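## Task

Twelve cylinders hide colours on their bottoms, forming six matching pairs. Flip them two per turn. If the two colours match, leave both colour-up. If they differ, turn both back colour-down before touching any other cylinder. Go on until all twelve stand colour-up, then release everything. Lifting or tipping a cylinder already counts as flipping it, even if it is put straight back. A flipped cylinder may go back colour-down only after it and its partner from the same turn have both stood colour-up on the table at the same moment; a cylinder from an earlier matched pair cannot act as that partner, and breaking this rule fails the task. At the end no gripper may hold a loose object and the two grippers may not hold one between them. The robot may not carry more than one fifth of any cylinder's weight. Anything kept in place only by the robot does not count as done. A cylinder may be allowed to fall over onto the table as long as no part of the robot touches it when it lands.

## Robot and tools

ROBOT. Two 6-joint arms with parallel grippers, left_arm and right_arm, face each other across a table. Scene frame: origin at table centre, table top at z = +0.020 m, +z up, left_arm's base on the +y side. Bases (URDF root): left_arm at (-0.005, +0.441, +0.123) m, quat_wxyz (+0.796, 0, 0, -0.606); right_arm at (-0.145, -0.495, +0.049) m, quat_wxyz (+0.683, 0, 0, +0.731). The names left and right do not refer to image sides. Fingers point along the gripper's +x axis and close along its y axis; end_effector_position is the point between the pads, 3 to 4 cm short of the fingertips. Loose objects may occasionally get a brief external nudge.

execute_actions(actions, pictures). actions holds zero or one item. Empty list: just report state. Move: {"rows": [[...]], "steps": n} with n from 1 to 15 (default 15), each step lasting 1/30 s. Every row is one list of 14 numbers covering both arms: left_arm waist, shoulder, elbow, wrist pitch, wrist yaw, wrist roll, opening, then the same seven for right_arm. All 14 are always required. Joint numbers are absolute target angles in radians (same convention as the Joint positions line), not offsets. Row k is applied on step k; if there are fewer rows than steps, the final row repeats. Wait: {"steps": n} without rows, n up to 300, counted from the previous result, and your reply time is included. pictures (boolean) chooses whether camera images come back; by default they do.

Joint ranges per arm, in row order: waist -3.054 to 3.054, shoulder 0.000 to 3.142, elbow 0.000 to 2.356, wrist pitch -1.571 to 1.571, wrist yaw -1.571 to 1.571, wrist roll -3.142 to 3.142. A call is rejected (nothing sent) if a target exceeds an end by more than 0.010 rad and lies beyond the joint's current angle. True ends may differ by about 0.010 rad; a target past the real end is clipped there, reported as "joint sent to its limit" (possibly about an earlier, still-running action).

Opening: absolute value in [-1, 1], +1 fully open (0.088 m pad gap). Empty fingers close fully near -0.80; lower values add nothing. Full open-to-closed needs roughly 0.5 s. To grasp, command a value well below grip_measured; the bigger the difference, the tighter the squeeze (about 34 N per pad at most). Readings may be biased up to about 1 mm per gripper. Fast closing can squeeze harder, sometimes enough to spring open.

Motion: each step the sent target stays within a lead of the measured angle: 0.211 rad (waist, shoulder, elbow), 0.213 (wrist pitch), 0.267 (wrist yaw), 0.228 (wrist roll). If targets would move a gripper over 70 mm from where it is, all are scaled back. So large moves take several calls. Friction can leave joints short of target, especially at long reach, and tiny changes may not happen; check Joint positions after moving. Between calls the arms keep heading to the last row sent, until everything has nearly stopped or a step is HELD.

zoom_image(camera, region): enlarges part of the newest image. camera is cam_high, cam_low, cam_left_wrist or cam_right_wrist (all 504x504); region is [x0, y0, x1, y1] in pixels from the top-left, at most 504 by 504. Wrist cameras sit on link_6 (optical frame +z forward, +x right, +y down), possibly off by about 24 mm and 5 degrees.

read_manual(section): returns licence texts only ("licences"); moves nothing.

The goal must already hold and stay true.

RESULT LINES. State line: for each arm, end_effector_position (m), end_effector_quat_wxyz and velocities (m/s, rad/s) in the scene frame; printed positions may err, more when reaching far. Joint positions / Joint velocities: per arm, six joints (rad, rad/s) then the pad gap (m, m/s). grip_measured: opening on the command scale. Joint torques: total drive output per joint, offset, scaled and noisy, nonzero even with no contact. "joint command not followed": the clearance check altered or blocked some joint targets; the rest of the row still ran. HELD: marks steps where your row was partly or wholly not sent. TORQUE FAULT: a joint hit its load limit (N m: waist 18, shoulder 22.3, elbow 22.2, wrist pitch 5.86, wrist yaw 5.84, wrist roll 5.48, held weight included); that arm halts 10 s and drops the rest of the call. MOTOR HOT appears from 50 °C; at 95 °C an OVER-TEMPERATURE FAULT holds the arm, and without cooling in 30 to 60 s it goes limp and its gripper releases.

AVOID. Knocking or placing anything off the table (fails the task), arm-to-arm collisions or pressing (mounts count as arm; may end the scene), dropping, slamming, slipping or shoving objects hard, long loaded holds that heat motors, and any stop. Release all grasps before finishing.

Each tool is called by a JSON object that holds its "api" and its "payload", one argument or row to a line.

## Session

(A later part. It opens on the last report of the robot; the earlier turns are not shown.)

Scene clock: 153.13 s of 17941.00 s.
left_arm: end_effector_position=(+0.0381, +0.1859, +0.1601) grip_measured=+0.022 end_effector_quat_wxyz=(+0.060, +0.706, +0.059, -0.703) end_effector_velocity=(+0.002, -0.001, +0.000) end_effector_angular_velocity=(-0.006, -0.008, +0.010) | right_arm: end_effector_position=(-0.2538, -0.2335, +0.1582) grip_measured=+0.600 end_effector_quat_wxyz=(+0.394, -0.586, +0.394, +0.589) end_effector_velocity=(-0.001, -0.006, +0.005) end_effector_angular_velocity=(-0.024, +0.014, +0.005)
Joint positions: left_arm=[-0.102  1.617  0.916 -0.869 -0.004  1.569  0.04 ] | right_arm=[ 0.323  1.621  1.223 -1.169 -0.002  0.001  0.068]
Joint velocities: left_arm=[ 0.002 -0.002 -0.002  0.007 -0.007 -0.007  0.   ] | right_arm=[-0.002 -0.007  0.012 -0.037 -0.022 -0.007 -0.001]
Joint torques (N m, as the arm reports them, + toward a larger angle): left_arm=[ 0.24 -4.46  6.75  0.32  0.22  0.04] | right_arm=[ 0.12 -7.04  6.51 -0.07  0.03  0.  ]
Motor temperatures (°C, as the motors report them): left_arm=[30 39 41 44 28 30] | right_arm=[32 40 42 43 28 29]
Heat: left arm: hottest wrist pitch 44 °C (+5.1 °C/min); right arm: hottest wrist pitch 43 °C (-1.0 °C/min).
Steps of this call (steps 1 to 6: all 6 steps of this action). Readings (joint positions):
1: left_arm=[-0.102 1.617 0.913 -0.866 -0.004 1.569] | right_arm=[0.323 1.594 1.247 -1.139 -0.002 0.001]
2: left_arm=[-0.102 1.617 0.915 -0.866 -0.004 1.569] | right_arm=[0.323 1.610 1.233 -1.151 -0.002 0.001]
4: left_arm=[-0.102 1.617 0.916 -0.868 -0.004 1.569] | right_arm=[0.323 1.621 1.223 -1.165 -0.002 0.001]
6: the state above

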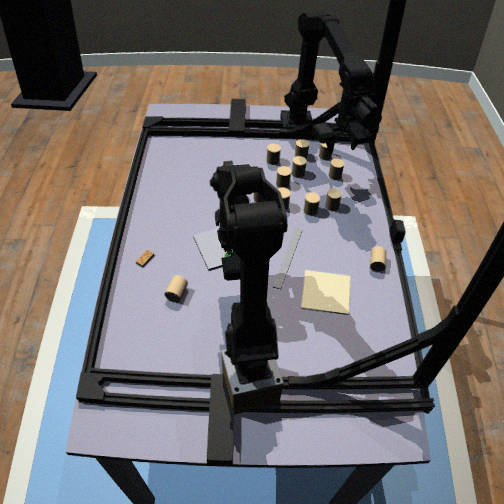

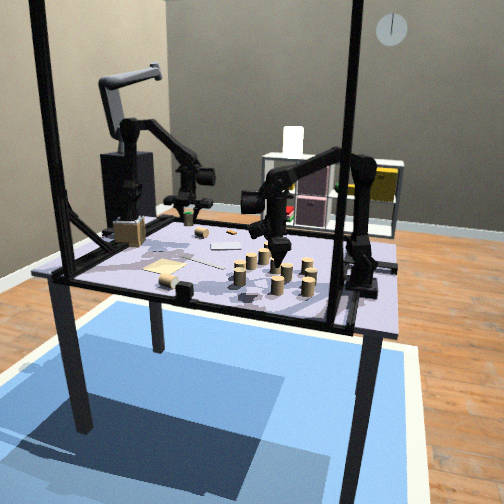

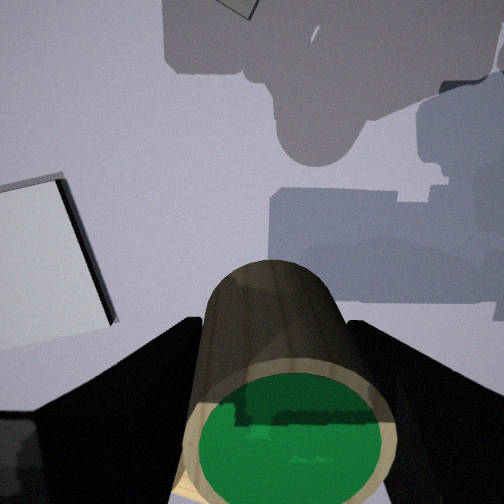

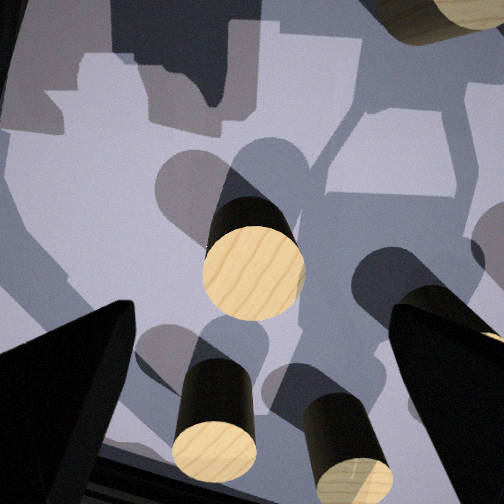

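{"api": "execute_actions", "payload": {
  "actions": [
    {"rows":[[-0.1,1.65,0.9,-0.83,0,1.571,-0.7,0.325,1.61,1.185,-1.146,0,0,0.6],[-0.1,1.68,0.875,-0.78,0,1.571,-0.7,0.325,1.618,1.155,-1.108,0,0,0.6],[-0.1,1.71,0.852,-0.73,0,1.571,-0.7,0.325,1.628,1.126,-1.069,0,0,0.6],[-0.1,1.74,0.83,-0.68,0,1.571,-0.7,0.325,1.64,1.097,-1.028,0,0,0.6],[-0.1,1.77,0.81,-0.63,0,1.571,-0.7,0.325,1.652,1.068,-0.987,0,0,0.6],[-0.1,1.8,0.794,-0.58,0,1.571,-0.7,0.325,1.665,1.039,-0.945,0,0,0.6],[-0.1,1.825,0.781,-0.54,0,1.571,-0.7,0.325,1.679,1.01,-0.903,0,0,0.6],[-0.1,1.845,0.772,-0.51,0,1.571,-0.7,0.325,1.693,0.984,-0.864,0,0,0.6],[-0.1,1.858,0.766,-0.49,0,1.571,-0.7,0.325,1.705,0.962,-0.831,0,0,0.6],[-0.1,1.867,0.762,-0.477,0,1.571,-0.7,0.325,1.714,0.947,-0.81,0,0,0.6],[-0.1,1.873,0.759,-0.468,0,1.571,-0.7,0.325,1.719,0.94,-0.8,0,0,0.6],[-0.1,1.877,0.757,-0.462,0,1.571,-0.7,0.325,1.719,0.94,-0.8,0,0,0.6]],"steps":15}
  ],
  "pictures": false
}}

{"api": "execute_actions", "payload": {
  "actions": [
    {"rows":[[-0.1,1.877,0.757,-0.462,0,1.571,-0.7,0.325,1.719,0.94,-0.8,0,0,-0.7],[-0.1,1.877,0.757,-0.462,0,1.571,0.6,0.325,1.719,0.94,-0.8,0,0,-0.7]],"steps":13}
  ],
  "pictures": false
}}

{"api": "execute_actions", "payload": {
  "actions": [
    {"rows":[[-0.1,1.825,0.785,-0.55,0,1.571,0.6,0.325,1.693,0.984,-0.864,0,0,-0.7],[-0.1,1.77,0.82,-0.637,0,1.571,0.6,0.325,1.665,1.039,-0.945,0,0,-0.7],[-0.1,1.7,0.87,-0.75,0,1.571,0.6,0.325,1.632,1.115,-1.05,0,0,-0.7],[-0.1,1.624,0.924,-0.871,0,1.571,0.6,0.325,1.6,1.21,-1.18,0,0,-0.7],[-0.1,1.624,0.924,-0.871,0,1.571,0.6,0.325,1.6,1.21,-1.18,0,0,-0.7],[-0.1,1.058,0.9,-0.87,0,1.571,0.9,0.325,1.6,1.21,-1.18,0,0,-0.7],[-0.1,1.058,0.9,-0.87,0,1.571,0.9,0.325,1.379,1.4,-1.18,0,0,-0.7],[-0.1,1.058,0.9,-0.87,0,1.571,0.9,0.325,1.379,1.4,-1.18,0,0,-0.7],[-0.1,1.058,0.9,-0.87,0,1.571,0.9,0.325,1.379,1.4,-1.18,0,0,-0.7],[-0.43,1.058,0.8,-0.3,0,1.571,0.9,-0.216,1.379,1.35,-0.8,0,0,-0.7]],"steps":14}
  ],
  "pictures": false
}}

{"api": "execute_actions", "payload": {
  "actions": [
    {"rows":[[-0.43,1.058,0.672,0.386,0,1.571,0.9,-0.216,1.376,1.168,0.208,0,0,-0.7]],"steps":15}
  ],
  "pictures": false
}}

{"api": "execute_actions", "payload": {
  "actions": [
    {"rows":[[-0.43,1.058,0.672,0.386,0,1.571,0.9,-0.216,1.376,1.168,0.208,0,0,-0.7]],"steps":8}
  ],
  "pictures": false
}}

{"api": "execute_actions", "payload": {
  "actions": [
    {"rows":[[-0.43,1.2,0.77,0.44,0,1.571,0.9,-0.216,1.376,1.168,0.208,0,0,-0.7],[-0.43,1.2,0.77,0.44,0,1.571,0.9,-0.216,1.376,1.168,0.208,0,0,-0.7],[-0.43,1.33,0.86,0.48,0,1.571,0.9,-0.216,1.376,1.168,0.208,0,0,-0.7],[-0.43,1.33,0.86,0.48,0,1.571,0.9,-0.216,1.376,1.168,0.208,0,0,-0.7],[-0.43,1.43,0.93,0.51,0,1.571,0.9,-0.216,1.376,1.168,0.208,0,0,-0.7],[-0.43,1.43,0.93,0.51,0,1.571,0.9,-0.216,1.376,1.168,0.208,0,0,-0.7],[-0.43,1.524,1.0,0.537,0,1.571,0.9,-0.216,1.376,1.168,0.208,0,0,-0.7]],"steps":14}
  ],
  "pictures": false
}}

{"api": "execute_actions", "payload": {
  "actions": [
    {"rows":[[-0.43,1.524,1.0,0.537,0,1.571,-0.7,-0.216,1.376,1.168,0.208,0,0,-0.7]],"steps":12}
  ],
  "pictures": false
}}

{"api": "execute_actions", "payload": {
  "actions": [
    {"rows":[[-0.43,1.524,1.0,0.537,0,1.571,-0.7,-0.216,1.376,1.168,0.208,0,0,0.6]],"steps":11}
  ],
  "pictures": false
}}

{"api": "execute_actions", "payload": {
  "actions": [
    {"rows":[[-0.43,1.43,0.93,0.51,0,1.571,-0.7,-0.216,1.376,1.168,0.208,0,0,0.9],[-0.43,1.33,0.86,0.48,0,1.571,-0.7,-0.216,1.376,1.168,0.208,0,0,0.9],[-0.43,1.2,0.77,0.44,0,1.571,-0.7,-0.216,1.376,1.168,0.208,0,0,0.9],[-0.43,1.058,0.672,0.386,0,1.571,-0.7,-0.216,1.376,1.168,0.208,0,0,0.9]],"steps":8}
  ],
  "pictures": false
}}

{"api": "execute_actions", "payload": {
  "actions": [
    {"rows":[[-0.36,1.058,0.8,-0.87,0,1.571,-0.7,-0.216,1.376,1.168,0.208,0,0,0.9]],"steps":15}
  ],
  "pictures": false
}}

{"api": "execute_actions", "payload": {
  "actions": [
    {"rows":[[-0.36,1.624,0.924,-0.871,0,1.571,-0.7,-0.216,1.376,1.168,0.208,0,0,0.9]],"steps":13}
  ],
  "pictures": false
}}

{"api": "execute_actions", "payload": {
  "actions": [
    {"rows":[[-0.36,1.65,0.9,-0.83,0,1.571,-0.7,-0.216,1.376,1.168,0.208,0,0,0.9],[-0.36,1.68,0.875,-0.78,0,1.571,-0.7,-0.216,1.376,1.168,0.208,0,0,0.9],[-0.36,1.71,0.852,-0.73,0,1.571,-0.7,-0.216,1.376,1.168,0.208,0,0,0.9],[-0.36,1.74,0.83,-0.68,0,1.571,-0.7,-0.216,1.376,1.168,0.208,0,0,0.9],[-0.36,1.77,0.81,-0.63,0,1.571,-0.7,-0.216,1.376,1.168,0.208,0,0,0.9],[-0.36,1.8,0.794,-0.58,0,1.571,-0.7,-0.216,1.376,1.168,0.208,0,0,0.9],[-0.36,1.825,0.781,-0.54,0,1.571,-0.7,-0.216,1.376,1.168,0.208,0,0,0.9],[-0.36,1.845,0.772,-0.51,0,1.571,-0.7,-0.216,1.376,1.168,0.208,0,0,0.9],[-0.36,1.858,0.766,-0.49,0,1.571,-0.7,-0.216,1.376,1.168,0.208,0,0,0.9],[-0.36,1.867,0.762,-0.477,0,1.571,-0.7,-0.216,1.376,1.168,0.208,0,0,0.9],[-0.36,1.873,0.759,-0.468,0,1.571,-0.7,-0.216,1.376,1.168,0.208,0,0,0.9],[-0.36,1.877,0.757,-0.462,0,1.571,-0.7,-0.216,1.376,1.168,0.208,0,0,0.9]],"steps":15}
  ],
  "pictures": false
}}

{"api": "execute_actions", "payload": {
  "actions": [
    {"rows":[[-0.36,1.877,0.757,-0.462,0,1.571,-0.7,-0.216,1.376,1.168,0.208,0,0,0.9],[-0.36,1.877,0.757,-0.462,0,1.571,0.6,-0.216,1.376,1.168,0.208,0,0,0.9]],"steps":14}
  ]
}}

Scene clock: 178.80 s of 17941.00 s.
left_arm: end_effector_position=(+0.0379, +0.1873, +0.0689) grip_measured=+0.018 end_effector_quat_wxyz=(+0.053, +0.705, +0.066, -0.704) end_effector_velocity=(+0.002, -0.012, -0.006) end_effector_angular_velocity=(-0.073, -0.020, +0.005) | right_arm: end_effector_position=(-0.2499, -0.2433, +0.0691) grip_measured=+0.600 end_effector_quat_wxyz=(+0.390, -0.591, +0.396, +0.584) end_effector_velocity=(-0.010, +0.013, -0.018) end_effector_angular_velocity=(+0.089, +0.060, +0.009)
Joint positions: left_arm=[-0.102  1.868  0.762 -0.482 -0.004  1.57   0.04 ] | right_arm=[ 0.324  1.712  0.946 -0.817 -0.002  0.001  0.068]
Joint velocities: left_arm=[-0.002  0.007 -0.027  0.11  -0.007 -0.007 -0.   ] | right_arm=[ 0.002  0.012 -0.066  0.183 -0.022 -0.007 -0.   ]
Joint torques (N m, as the arm reports them, + toward a larger angle): left_arm=[ 0.17 -4.91  4.08  0.93  0.2   0.03] | right_arm=[ 0.09 -6.26  5.51  0.34  0.01  0.  ]
Motor temperatures (°C, as the motors report them): left_arm=[30 40 41 40 28 30] | right_arm=[32 40 41 40 28 29]
Heat: left arm: hottest elbow 41 °C (+0.0 °C/min); right arm: hottest elbow 41 °C (-4.0 °C/min).
Steps of this call (steps 1 to 15: the robot went on to your last target; steps 16 to 755: nothing new was sent; steps 756 to 770: all 15 steps of this action). Readings (joint positions):
756: left_arm=[-0.102 1.623 0.917 -0.865 -0.004 1.570] | right_arm=[0.324 1.621 1.220 -1.172 -0.002 0.001]
757: left_arm=[-0.102 1.630 0.911 -0.844 -0.004 1.570] | right_arm=[0.324 1.620 1.210 -1.156 -0.002 0.001]
759: left_arm=[-0.102 1.664 0.888 -0.770 -0.004 1.570] | right_arm=[0.324 1.620 1.172 -1.101 -0.002 0.001]
763: left_arm=[-0.102 1.780 0.813 -0.606 -0.004 1.570] | right_arm=[0.324 1.647 1.062 -0.957 -0.002 0.001]
770: the state above

Scene clock: 179.23 s of 17941.00 s.
left_arm: end_effector_position=(+0.0385, +0.1840, +0.0683) grip_measured=+0.646 end_effector_quat_wxyz=(+0.059, +0.706, +0.060, -0.703) end_effector_velocity=(+0.000, +0.002, +0.000) end_effector_angular_velocity=(+0.008, -0.006, -0.010) | right_arm: end_effector_position=(-0.2510, -0.2405, +0.0688) grip_measured=+0.003 end_effector_quat_wxyz=(+0.393, -0.587, +0.394, +0.589) end_effector_velocity=(+0.000, +0.001, +0.000) end_effector_angular_velocity=(+0.004, +0.010, +0.000)
Joint positions: left_arm=[-0.102  1.87   0.761 -0.464 -0.004  1.57   0.071] | right_arm=[ 0.324  1.713  0.946 -0.802 -0.002  0.001  0.039]
Joint velocities: left_arm=[-0.002 -0.002 -0.002 -0.007 -0.007  0.007  0.016] | right_arm=[-0.007 -0.002 -0.002  0.007 -0.007 -0.007  0.001]
Joint torques (N m, as the arm reports them, + toward a larger angle): left_arm=[ 0.2  -4.86  3.81  0.55  0.21  0.  ] | right_arm=[ 0.13 -6.08  5.    0.25  0.03 -0.01]
Motor temperatures (°C, as the motors report them): left_arm=[30 40 41 40 28 30] | right_arm=[32 40 41 40 28 29]
Heat: left arm: hottest elbow 41 °C (-1.0 °C/min); right arm: hottest elbow 41 °C (-4.0 °C/min).
Steps of this call (steps 1 to 13: all 13 steps of this action). Readings (joint positions):
1: left_arm=[-0.102 1.868 0.761 -0.477 -0.004 1.570] | right_arm=[0.324 1.712 0.946 -0.812 -0.002 0.001]
2: left_arm=[-0.102 1.868 0.761 -0.474 -0.004 1.570] | right_arm=[0.324 1.713 0.946 -0.808 -0.002 0.001]
4: left_arm=[-0.102 1.868 0.761 -0.469 -0.004 1.570] | right_arm=[0.324 1.713 0.946 -0.804 -0.002 0.001]
8: left_arm=[-0.102 1.869 0.761 -0.464 -0.004 1.570] | right_arm=[0.324 1.713 0.946 -0.802 -0.002 0.001]
13: the state above

Scene clock: 179.70 s of 17941.00 s.
left_arm: end_effector_position=(-0.0263, +0.1364, +0.2560) grip_measured=+0.890 end_effector_quat_wxyz=(+0.189, +0.667, -0.235, -0.681) end_effector_velocity=(-0.379, -0.171, +0.543) end_effector_angular_velocity=(-2.899, +0.235, -1.199) | right_arm: end_effector_position=(-0.2254, -0.1625, +0.2514) grip_measured=+0.003 end_effector_quat_wxyz=(+0.532, -0.396, +0.316, +0.678) end_effector_velocity=(+0.396, +0.329, +0.368) end_effector_angular_velocity=(+1.833, +0.431, -1.356)
Joint positions: left_arm=[-0.339  1.227  0.826 -0.56  -0.002  1.57   0.083] | right_arm=[ 0.165  1.44   1.311 -0.935 -0.007  0.001  0.039]
Joint velocities: left_arm=[-1.184 -1.507 -0.247  1.648  0.037 -0.007  0.005] | right_arm=[-1.346 -0.427  0.305  1.15   0.007  0.007  0.   ]
Joint torques (N m, as the arm reports them, + toward a larger angle): left_arm=[ 1.42 -5.34  6.94  1.65  0.07 -0.04] | right_arm=[-0.66 -6.88  7.32  0.7   0.09  0.  ]
Motor temperatures (°C, as the motors report them): left_arm=[30 40 41 40 28 30] | right_arm=[32 41 41 40 28 29]
Heat: left arm: hottest elbow 41 °C (-1.0 °C/min); right arm: hottest shoulder 41 °C (-4.0 °C/min).
Steps of this call (steps 1 to 14: all 14 steps of this action). Readings (joint positions):
1: left_arm=[-0.102 1.866 0.765 -0.479 -0.004 1.570] | right_arm=[0.324 1.713 0.949 -0.811 -0.002 0.001]
2: left_arm=[-0.102 1.852 0.774 -0.524 -0.004 1.570] | right_arm=[0.324 1.711 0.964 -0.849 -0.002 0.001]
4: left_arm=[-0.102 1.787 0.811 -0.654 -0.004 1.570] | right_arm=[0.324 1.694 1.029 -0.973 -0.002 0.001]
8: left_arm=[-0.102 1.567 0.889 -0.812 -0.004 1.570] | right_arm=[0.324 1.596 1.192 -1.110 -0.002 0.001]
14: the state above

Scene clock: 180.20 s of 17941.00 s.
left_arm: end_effector_position=(-0.0615, +0.0861, +0.4077) grip_measured=+0.900 end_effector_quat_wxyz=(+0.443, +0.475, -0.523, -0.552) end_effector_velocity=(-0.002, +0.009, +0.198) end_effector_angular_velocity=(-0.852, +0.128, -0.015) | right_arm: end_effector_position=(-0.0818, -0.0638, +0.3670) grip_measured=+0.003 end_effector_quat_wxyz=(+0.752, -0.077, +0.089, +0.648) end_effector_velocity=(+0.014, +0.095, +0.399) end_effector_angular_velocity=(+1.860, -0.293, +0.010)
Joint positions: left_arm=[-0.427  1.063  0.678  0.324 -0.001  1.57   0.083] | right_arm=[-0.214  1.387  1.171 -0.02   0.002  0.001  0.039]
Joint velocities: left_arm=[-0.007 -0.1   -0.007  0.769  0.007  0.007 -0.   ] | right_arm=[-0.002 -0.002 -0.002  1.883 -0.007 -0.022  0.   ]
Joint torques (N m, as the arm reports them, + toward a larger angle): left_arm=[-0.22 -3.05  7.24  1.77  0.08 -0.07] | right_arm=[-0.18 -7.83  7.52  1.77 -0.09  0.  ]
Motor temperatures (°C, as the motors report them): left_arm=[30 40 41 40 28 30] | right_arm=[32 41 41 40 28 29]
Heat: left arm: hottest elbow 41 °C (-1.0 °C/min); right arm: hottest shoulder 41 °C (-4.0 °C/min).
Steps of this call (steps 1 to 15: all 15 steps of this action). Readings (joint positions):
1: left_arm=[-0.372 1.178 0.801 -0.490 -0.001 1.570] | right_arm=[0.115 1.423 1.299 -0.870 -0.008 0.001]
2: left_arm=[-0.395 1.130 0.773 -0.422 -0.000 1.570] | right_arm=[0.056 1.403 1.272 -0.803 -0.007 0.001]
4: left_arm=[-0.417 1.078 0.725 -0.307 -0.001 1.570] | right_arm=[-0.063 1.387 1.225 -0.697 -0.004 0.001]
8: left_arm=[-0.425 1.071 0.681 -0.065 -0.001 1.570] | right_arm=[-0.205 1.387 1.173 -0.458 0.006 0.001]
15: the state above

Scene clock: 180.47 s of 17941.00 s.
left_arm: end_effector_position=(-0.0617, +0.0865, +0.4216) grip_measured=+0.900 end_effector_quat_wxyz=(+0.460, +0.459, -0.538, -0.538) end_effector_velocity=(-0.002, -0.000, +0.003) end_effector_angular_velocity=(-0.018, -0.005, -0.010) | right_arm: end_effector_position=(-0.0811, -0.0593, +0.4153) grip_measured=+0.003 end_effector_quat_wxyz=(+0.757, -0.006, +0.007, +0.653) end_effector_velocity=(-0.002, -0.001, +0.023) end_effector_angular_velocity=(+0.098, -0.021, +0.020)
Joint positions: left_arm=[-0.428  1.058  0.678  0.381 -0.001  1.57   0.083] | right_arm=[-0.214  1.382  1.171  0.192  0.002  0.001  0.039]
Joint velocities: left_arm=[-0.002  0.002 -0.002  0.022  0.007  0.007 -0.   ] | right_arm=[-0.002 -0.007 -0.002  0.095 -0.022 -0.007  0.   ]
Joint torques (N m, as the arm reports them, + toward a larger angle): left_arm=[-0.26 -3.46  7.27  2.13  0.08 -0.05] | right_arm=[-0.16 -7.13  7.51  1.75 -0.1   0.01]
Motor temperatures (°C, as the motors report them): left_arm=[30 40 41 40 28 30] | right_arm=[32 41 41 40 28 29]
Heat: left arm: hottest elbow 41 °C (-1.0 °C/min); right arm: hottest shoulder 41 °C (-4.0 °C/min).
Steps of this call (steps 1 to 8: all 8 steps of this action). Readings (joint positions):
1: left_arm=[-0.427 1.060 0.678 0.343 -0.001 1.570] | right_arm=[-0.214 1.387 1.171 0.041 0.002 0.001]
2: left_arm=[-0.427 1.059 0.678 0.355 -0.001 1.570] | right_arm=[-0.214 1.387 1.171 0.095 0.002 0.001]
4: left_arm=[-0.428 1.058 0.678 0.368 -0.001 1.570] | right_arm=[-0.214 1.383 1.171 0.157 0.002 0.001]
8: the state above

Scene clock: 180.93 s of 17941.00 s.
left_arm: end_effector_position=(-0.0786, -0.0191, +0.4137) grip_measured=+0.900 end_effector_quat_wxyz=(+0.457, +0.462, -0.535, -0.540) end_effector_velocity=(+0.000, -0.014, +0.027) end_effector_angular_velocity=(-0.081, +0.035, +0.010) | right_arm: end_effector_position=(-0.0812, -0.0594, +0.4182) grip_measured=+0.002 end_effector_quat_wxyz=(+0.757, -0.001, +0.002, +0.653) end_effector_velocity=(+0.002, -0.001, -0.002) end_effector_angular_velocity=(-0.006, +0.008, -0.010)
Joint positions: left_arm=[-0.428  1.518  0.979  0.529 -0.001  1.57   0.083] | right_arm=[-0.214  1.381  1.171  0.205  0.002  0.001  0.039]
Joint velocities: left_arm=[ 0.002  0.042  0.076  0.051 -0.007 -0.022 -0.   ] | right_arm=[-0.002 -0.002 -0.002 -0.007  0.007  0.007 -0.   ]
Joint torques (N m, as the arm reports them, + toward a larger angle): left_arm=[-0.21 -6.11  9.46  2.38  0.09 -0.07] | right_arm=[-0.21 -7.16  7.5   1.64 -0.1   0.01]
Motor temperatures (°C, as the motors report them): left_arm=[30 40 41 40 28 30] | right_arm=[32 41 41 41 28 29]
Heat: left arm: hottest elbow 41 °C (-1.0 °C/min); right arm: hottest shoulder 41 °C (-4.0 °C/min).
Steps of this call (steps 1 to 14: all 14 steps of this action). Readings (joint positions):
1: left_arm=[-0.428 1.078 0.688 0.390 -0.001 1.570] | right_arm=[-0.214 1.382 1.171 0.195 0.002 0.001]
2: left_arm=[-0.428 1.109 0.710 0.411 -0.001 1.570] | right_arm=[-0.214 1.381 1.171 0.198 0.002 0.001]
4: left_arm=[-0.428 1.209 0.781 0.447 -0.001 1.570] | right_arm=[-0.214 1.381 1.171 0.203 0.002 0.001]
8: left_arm=[-0.428 1.419 0.928 0.509 -0.001 1.570] | right_arm=[-0.214 1.381 1.171 0.204 0.002 0.001]
14: the state above

Scene clock: 181.33 s of 17941.00 s.
left_arm: end_effector_position=(-0.0789, -0.0202, +0.4212) grip_measured=+0.024 end_effector_quat_wxyz=(+0.462, +0.456, -0.540, -0.536) end_effector_velocity=(-0.002, +0.001, -0.002) end_effector_angular_velocity=(+0.008, +0.006, -0.000) | right_arm: end_effector_position=(-0.0810, -0.0594, +0.4180) grip_measured=+0.003 end_effector_quat_wxyz=(+0.758, -0.002, +0.002, +0.653) end_effector_velocity=(+0.004, -0.001, -0.004) end_effector_angular_velocity=(-0.013, -0.006, -0.024)
Joint positions: left_arm=[-0.428  1.52   0.993  0.537 -0.001  1.57   0.04 ] | right_arm=[-0.214  1.381  1.171  0.205  0.002  0.001  0.039]
Joint velocities: left_arm=[-0.007 -0.002 -0.002 -0.007 -0.007 -0.007 -0.   ] | right_arm=[-0.002 -0.002 -0.007 -0.007  0.022 -0.007 -0.   ]
Joint torques (N m, as the arm reports them, + toward a larger angle): left_arm=[-0.22 -5.61  8.68  2.04  0.09 -0.06] | right_arm=[-0.16 -7.16  7.5   1.66 -0.1   0.02]
Motor temperatures (°C, as the motors report them): left_arm=[30 40 41 40 28 30] | right_arm=[32 41 41 41 28 29]
Heat: left arm: hottest elbow 41 °C (-1.0 °C/min); right arm: hottest shoulder 41 °C (-4.0 °C/min).
Steps of this call (steps 1 to 12: all 12 steps of this action). Readings (joint positions):
1: left_arm=[-0.428 1.519 0.982 0.531 -0.001 1.570] | right_arm=[-0.214 1.381 1.171 0.205 0.002 0.001]
2: left_arm=[-0.428 1.519 0.985 0.533 -0.001 1.570] | right_arm=[-0.214 1.381 1.171 0.205 0.002 0.001]
4: left_arm=[-0.428 1.520 0.990 0.536 -0.001 1.570] | right_arm=[-0.214 1.381 1.171 0.205 0.002 0.001]
8: left_arm=[-0.428 1.519 0.992 0.537 -0.001 1.570] | right_arm=[-0.214 1.382 1.171 0.204 0.002 0.001]
12: the state above

Scene clock: 181.70 s of 17941.00 s.
left_arm: end_effector_position=(-0.0789, -0.0203, +0.4211) grip_measured=+0.024 end_effector_quat_wxyz=(+0.462, +0.456, -0.540, -0.536) end_effector_velocity=(-0.002, +0.001, -0.002) end_effector_angular_velocity=(+0.008, +0.006, -0.010) | right_arm: end_effector_position=(-0.0810, -0.0593, +0.4184) grip_measured=+0.584 end_effector_quat_wxyz=(+0.757, -0.001, +0.002, +0.653) end_effector_velocity=(-0.002, +0.001, -0.004) end_effector_angular_velocity=(-0.013, -0.005, +0.010)
Joint positions: left_arm=[-0.428  1.52   0.993  0.536 -0.001  1.57   0.04 ] | right_arm=[-0.214  1.382  1.171  0.207  0.002  0.001  0.068]
Joint velocities: left_arm=[-0.002 -0.002 -0.002 -0.007  0.007 -0.007  0.   ] | right_arm=[ 0.002  0.002 -0.002 -0.007 -0.007 -0.007  0.173]
Joint torques (N m, as the arm reports them, + toward a larger angle): left_arm=[-0.17 -5.72  8.67  2.08  0.08 -0.05] | right_arm=[-0.16 -7.14  7.51  1.51 -0.04 -0.02]
Motor temperatures (°C, as the motors report them): left_arm=[30 40 41 40 28 30] | right_arm=[32 41 41 41 28 29]
Heat: left arm: hottest elbow 41 °C (-1.0 °C/min); right arm: hottest shoulder 41 °C (-4.0 °C/min).
Steps of this call (steps 1 to 11: all 11 steps of this action). Readings (joint positions):
1: left_arm=[-0.428 1.520 0.993 0.537 -0.001 1.570] | right_arm=[-0.214 1.381 1.171 0.205 0.002 0.001]
2: left_arm=[-0.428 1.520 0.993 0.537 -0.001 1.570] | right_arm=[-0.214 1.381 1.171 0.205 0.002 0.001]
4: left_arm=[-0.428 1.520 0.993 0.537 -0.001 1.570] | right_arm=[-0.214 1.381 1.171 0.205 0.002 0.001]
8: left_arm=[-0.428 1.520 0.993 0.537 -0.001 1.570] | right_arm=[-0.214 1.381 1.171 0.207 0.002 0.001]
11: the state above

Scene clock: 181.97 s of 17941.00 s.
left_arm: end_effector_position=(-0.0648, +0.0685, +0.4032) grip_measured=+0.024 end_effector_quat_wxyz=(+0.445, +0.474, -0.525, -0.550) end_effector_velocity=(+0.037, +0.232, +0.161) end_effector_angular_velocity=(-0.573, +0.113, +0.006) | right_arm: end_effector_position=(-0.0810, -0.0594, +0.4185) grip_measured=+0.883 end_effector_quat_wxyz=(+0.757, -0.001, +0.002, +0.653) end_effector_velocity=(-0.000, -0.001, +0.001) end_effector_angular_velocity=(+0.004, -0.023, -0.005)
Joint positions: left_arm=[-0.428  1.15   0.7    0.395 -0.001  1.57   0.04 ] | right_arm=[-0.214  1.381  1.171  0.207  0.002  0.001  0.082]
Joint velocities: left_arm=[-0.002 -1.14  -0.505 -0.051 -0.007 -0.022  0.   ] | right_arm=[ 0.002 -0.002 -0.002  0.007  0.007 -0.022  0.009]
Joint torques (N m, as the arm reports them, + toward a larger angle): left_arm=[-0.2  -4.21  9.48  2.5   0.09 -0.08] | right_arm=[-0.2  -7.14  7.5   1.49 -0.09 -0.01]
Motor temperatures (°C, as the motors report them): left_arm=[30 40 41 40 28 30] | right_arm=[32 41 41 41 28 29]
Heat: left arm: hottest elbow 41 °C (-1.0 °C/min); right arm: hottest shoulder 41 °C (-4.1 °C/min).
Steps of this call (steps 1 to 8: all 8 steps of this action). Readings (joint positions):
1: left_arm=[-0.428 1.509 0.986 0.534 -0.001 1.570] | right_arm=[-0.214 1.381 1.171 0.207 0.001 0.001]
2: left_arm=[-0.428 1.479 0.961 0.518 -0.001 1.570] | right_arm=[-0.214 1.381 1.171 0.207 0.001 0.001]
4: left_arm=[-0.428 1.371 0.856 0.468 -0.001 1.570] | right_arm=[-0.214 1.381 1.171 0.207 0.002 0.001]
8: the state above

Scene clock: 182.47 s of 17941.00 s.
left_arm: end_effector_position=(-0.0337, +0.1430, +0.2985) grip_measured=+0.023 end_effector_quat_wxyz=(+0.243, +0.637, -0.304, -0.665) end_effector_velocity=(+0.026, +0.296, -0.303) end_effector_angular_velocity=(+1.934, -0.170, -0.003) | right_arm: end_effector_position=(-0.0810, -0.0594, +0.4185) grip_measured=+0.900 end_effector_quat_wxyz=(+0.757, -0.001, +0.002, +0.653) end_effector_velocity=(-0.000, -0.002, +0.004) end_effector_angular_velocity=(+0.011, -0.009, +0.005)
Joint positions: left_arm=[-0.363  1.06   0.797 -0.513  0.003  1.57   0.04 ] | right_arm=[-0.214  1.381  1.171  0.207  0.002  0.001  0.083]
Joint velocities: left_arm=[-0.002 -0.002 -0.002 -1.941  0.007 -0.007 -0.   ] | right_arm=[-0.002 -0.007 -0.002  0.007 -0.007 -0.007  0.   ]
Joint torques (N m, as the arm reports them, + toward a larger angle): left_arm=[ 0.15 -3.23  8.03  1.62 -0.03 -0.05] | right_arm=[-0.19 -7.03  7.59  1.5  -0.1  -0.02]
Motor temperatures (°C, as the motors report them): left_arm=[30 40 41 40 28 30] | right_arm=[32 41 41 41 28 29]
Heat: left arm: hottest elbow 41 °C (-1.0 °C/min); right arm: hottest shoulder 41 °C (-4.0 °C/min).
Steps of this call (steps 1 to 15: all 15 steps of this action). Readings (joint positions):
1: left_arm=[-0.422 1.118 0.707 0.350 0.003 1.570] | right_arm=[-0.214 1.381 1.171 0.207 0.002 0.001]
2: left_arm=[-0.406 1.098 0.732 0.284 0.004 1.570] | right_arm=[-0.214 1.381 1.171 0.207 0.002 0.001]
4: left_arm=[-0.377 1.074 0.775 0.173 0.003 1.570] | right_arm=[-0.214 1.381 1.171 0.207 0.002 0.001]
8: left_arm=[-0.364 1.057 0.797 -0.073 0.003 1.570] | right_arm=[-0.214 1.381 1.171 0.207 0.002 0.001]
15: the state above

Scene clock: 182.90 s of 17941.00 s.
left_arm: end_effector_position=(-0.0298, +0.1840, +0.1595) grip_measured=+0.023 end_effector_quat_wxyz=(-0.032, +0.705, -0.032, -0.708) end_effector_velocity=(-0.001, -0.005, -0.000) end_effector_angular_velocity=(+0.007, -0.008, +0.015) | right_arm: end_effector_position=(-0.0810, -0.0594, +0.4185) grip_measured=+0.900 end_effector_quat_wxyz=(+0.757, -0.001, +0.002, +0.653) end_effector_velocity=(+0.004, -0.001, +0.001) end_effector_angular_velocity=(-0.001, +0.008, -0.015)
Joint positions: left_arm=[-0.362  1.616  0.913 -0.867  0.003  1.57   0.04 ] | right_arm=[-0.214  1.381  1.171  0.207  0.002  0.001  0.083]
Joint velocities: left_arm=[-0.007  0.027  0.027 -0.007 -0.007 -0.022 -0.   ] | right_arm=[-0.007 -0.002  0.002 -0.007  0.007  0.007  0.   ]
Joint torques (N m, as the arm reports them, + toward a larger angle): left_arm=[ 0.22 -5.01  6.89  0.34 -0.01  0.01] | right_arm=[-0.19 -7.14  7.46  1.5  -0.09  0.01]
Motor temperatures (°C, as the motors report them): left_arm=[30 40 41 40 28 30] | right_arm=[32 41 41 41 28 29]
Heat: left arm: hottest elbow 41 °C (-1.0 °C/min); right arm: hottest shoulder 41 °C (-4.0 °C/min).
Steps of this call (steps 1 to 13: all 13 steps of this action). Readings (joint positions):
1: left_arm=[-0.363 1.092 0.816 -0.593 0.003 1.570] | right_arm=[-0.214 1.381 1.171 0.207 0.002 0.001]
2: left_arm=[-0.363 1.142 0.848 -0.649 0.003 1.570] | right_arm=[-0.214 1.381 1.171 0.207 0.002 0.001]
4: left_arm=[-0.362 1.264 0.899 -0.746 0.003 1.570] | right_arm=[-0.214 1.381 1.171 0.207 0.002 0.001]
8: left_arm=[-0.362 1.502 0.913 -0.843 0.003 1.570] | right_arm=[-0.214 1.381 1.171 0.207 0.002 0.001]
13: the state above

Scene clock: 183.40 s of 17941.00 s.
left_arm: end_effector_position=(-0.0298, +0.1838, +0.0687) grip_measured=+0.022 end_effector_quat_wxyz=(-0.037, +0.705, -0.028, -0.707) end_effector_velocity=(-0.001, -0.028, -0.008) end_effector_angular_velocity=(-0.120, +0.003, +0.024) | right_arm: end_effector_position=(-0.0810, -0.0594, +0.4185) grip_measured=+0.900 end_effector_quat_wxyz=(+0.757, -0.001, +0.002, +0.653) end_effector_velocity=(-0.000, -0.001, -0.002) end_effector_angular_velocity=(-0.008, -0.006, +0.005)
Joint positions: left_arm=[-0.362  1.869  0.762 -0.477  0.003  1.57   0.04 ] | right_arm=[-0.214  1.381  1.171  0.207  0.002  0.001  0.083]
Joint velocities: left_arm=[ 0.002  0.032 -0.002  0.154 -0.007 -0.022 -0.   ] | right_arm=[-0.002 -0.002 -0.002 -0.007 -0.007 -0.007 -0.   ]
Joint torques (N m, as the arm reports them, + toward a larger angle): left_arm=[ 0.2  -4.99  3.81  0.59 -0.02  0.  ] | right_arm=[-0.2  -7.13  7.57  1.52 -0.09  0.  ]
Motor temperatures (°C, as the motors report them): left_arm=[30 40 41 40 28 30] | right_arm=[32 41 41 41 28 29]
Heat: left arm: hottest elbow 41 °C (-1.0 °C/min); right arm: hottest shoulder 41 °C (-4.0 °C/min).
Steps of this call (steps 1 to 15: all 15 steps of this action). Readings (joint positions):
1: left_arm=[-0.362 1.619 0.913 -0.863 0.003 1.570] | right_arm=[-0.214 1.381 1.171 0.207 0.002 0.001]
2: left_arm=[-0.362 1.626 0.909 -0.843 0.003 1.570] | right_arm=[-0.214 1.381 1.171 0.207 0.002 0.001]
4: left_arm=[-0.362 1.661 0.888 -0.768 0.003 1.570] | right_arm=[-0.214 1.381 1.171 0.207 0.002 0.001]
8: left_arm=[-0.362 1.780 0.813 -0.605 0.003 1.570] | right_arm=[-0.214 1.381 1.171 0.207 0.002 0.001]
15: the state above

Scene clock: 183.87 s of 17941.00 s.
left_arm: end_effector_position=(-0.0300, +0.1814, +0.0683) grip_measured=+0.628 end_effector_quat_wxyz=(-0.033, +0.705, -0.032, -0.707) end_effector_velocity=(+0.001, +0.003, -0.001) end_effector_angular_velocity=(+0.011, -0.008, -0.010) | right_arm: end_effector_position=(-0.0810, -0.0594, +0.4185) grip_measured=+0.900 end_effector_quat_wxyz=(+0.757, -0.001, +0.002, +0.653) end_effector_velocity=(-0.000, -0.001, -0.002) end_effector_angular_velocity=(-0.006, +0.008, +0.005)
Joint positions: left_arm=[-0.362  1.87   0.762 -0.464  0.003  1.57   0.07 ] | right_arm=[-0.214  1.381  1.171  0.207  0.002  0.001  0.083]
Joint velocities: left_arm=[-0.002  0.002 -0.002 -0.007 -0.007  0.007 -0.043] | right_arm=[-0.002 -0.002 -0.002 -0.007 -0.007  0.007 -0.   ]
Joint torques (N m, as the arm reports them, + toward a larger angle): left_arm=[ 0.21 -4.92  3.74  0.57 -0.02  0.  ] | right_arm=[-0.18 -7.14  7.51  1.49 -0.07  0.01]
Motor temperatures (°C, as the motors report them): left_arm=[30 40 41 40 28 30] | right_arm=[32 41 41 41 28 29]
Heat: left arm: hottest elbow 41 °C (-1.0 °C/min); right arm: hottest shoulder 41 °C (-4.0 °C/min).
Steps of this call (steps 1 to 14: all 14 steps of this action). Readings (joint positions):
1: left_arm=[-0.362 1.869 0.762 -0.472 0.003 1.570] | right_arm=[-0.214 1.381 1.171 0.207 0.002 0.001]
2: left_arm=[-0.362 1.869 0.762 -0.469 0.003 1.570] | right_arm=[-0.214 1.381 1.171 0.207 0.002 0.001]
4: left_arm=[-0.362 1.869 0.762 -0.467 0.003 1.570] | right_arm=[-0.214 1.381 1.171 0.207 0.002 0.001]
8: left_arm=[-0.362 1.870 0.762 -0.465 0.003 1.570] | right_arm=[-0.214 1.381 1.171 0.207 0.002 0.001]
14: the state above

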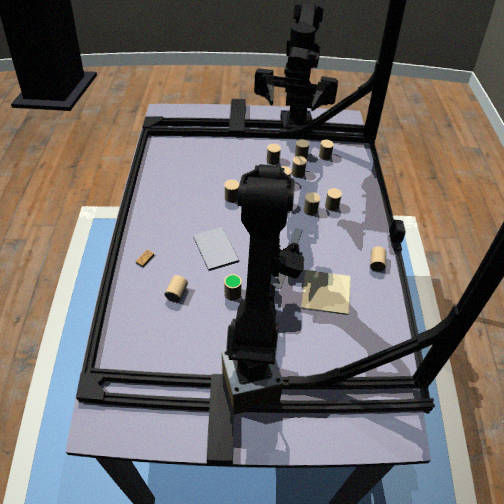

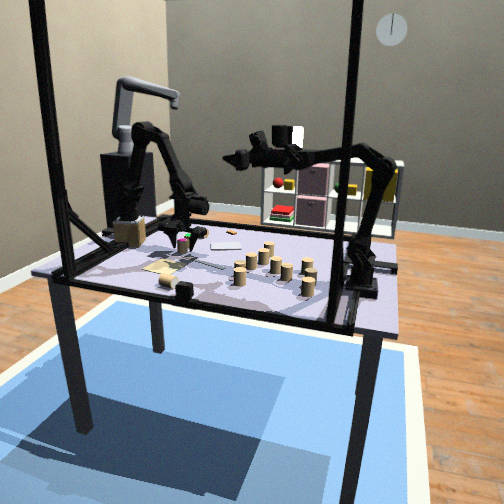

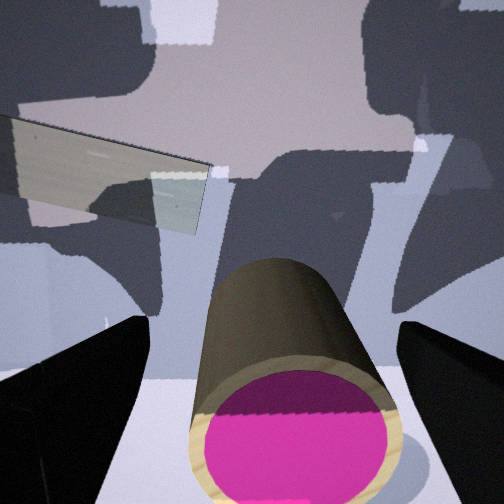

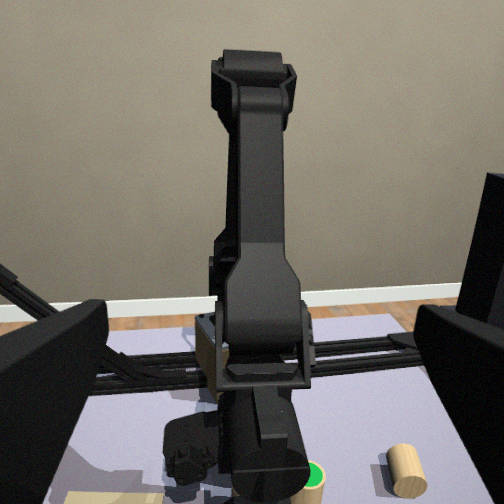

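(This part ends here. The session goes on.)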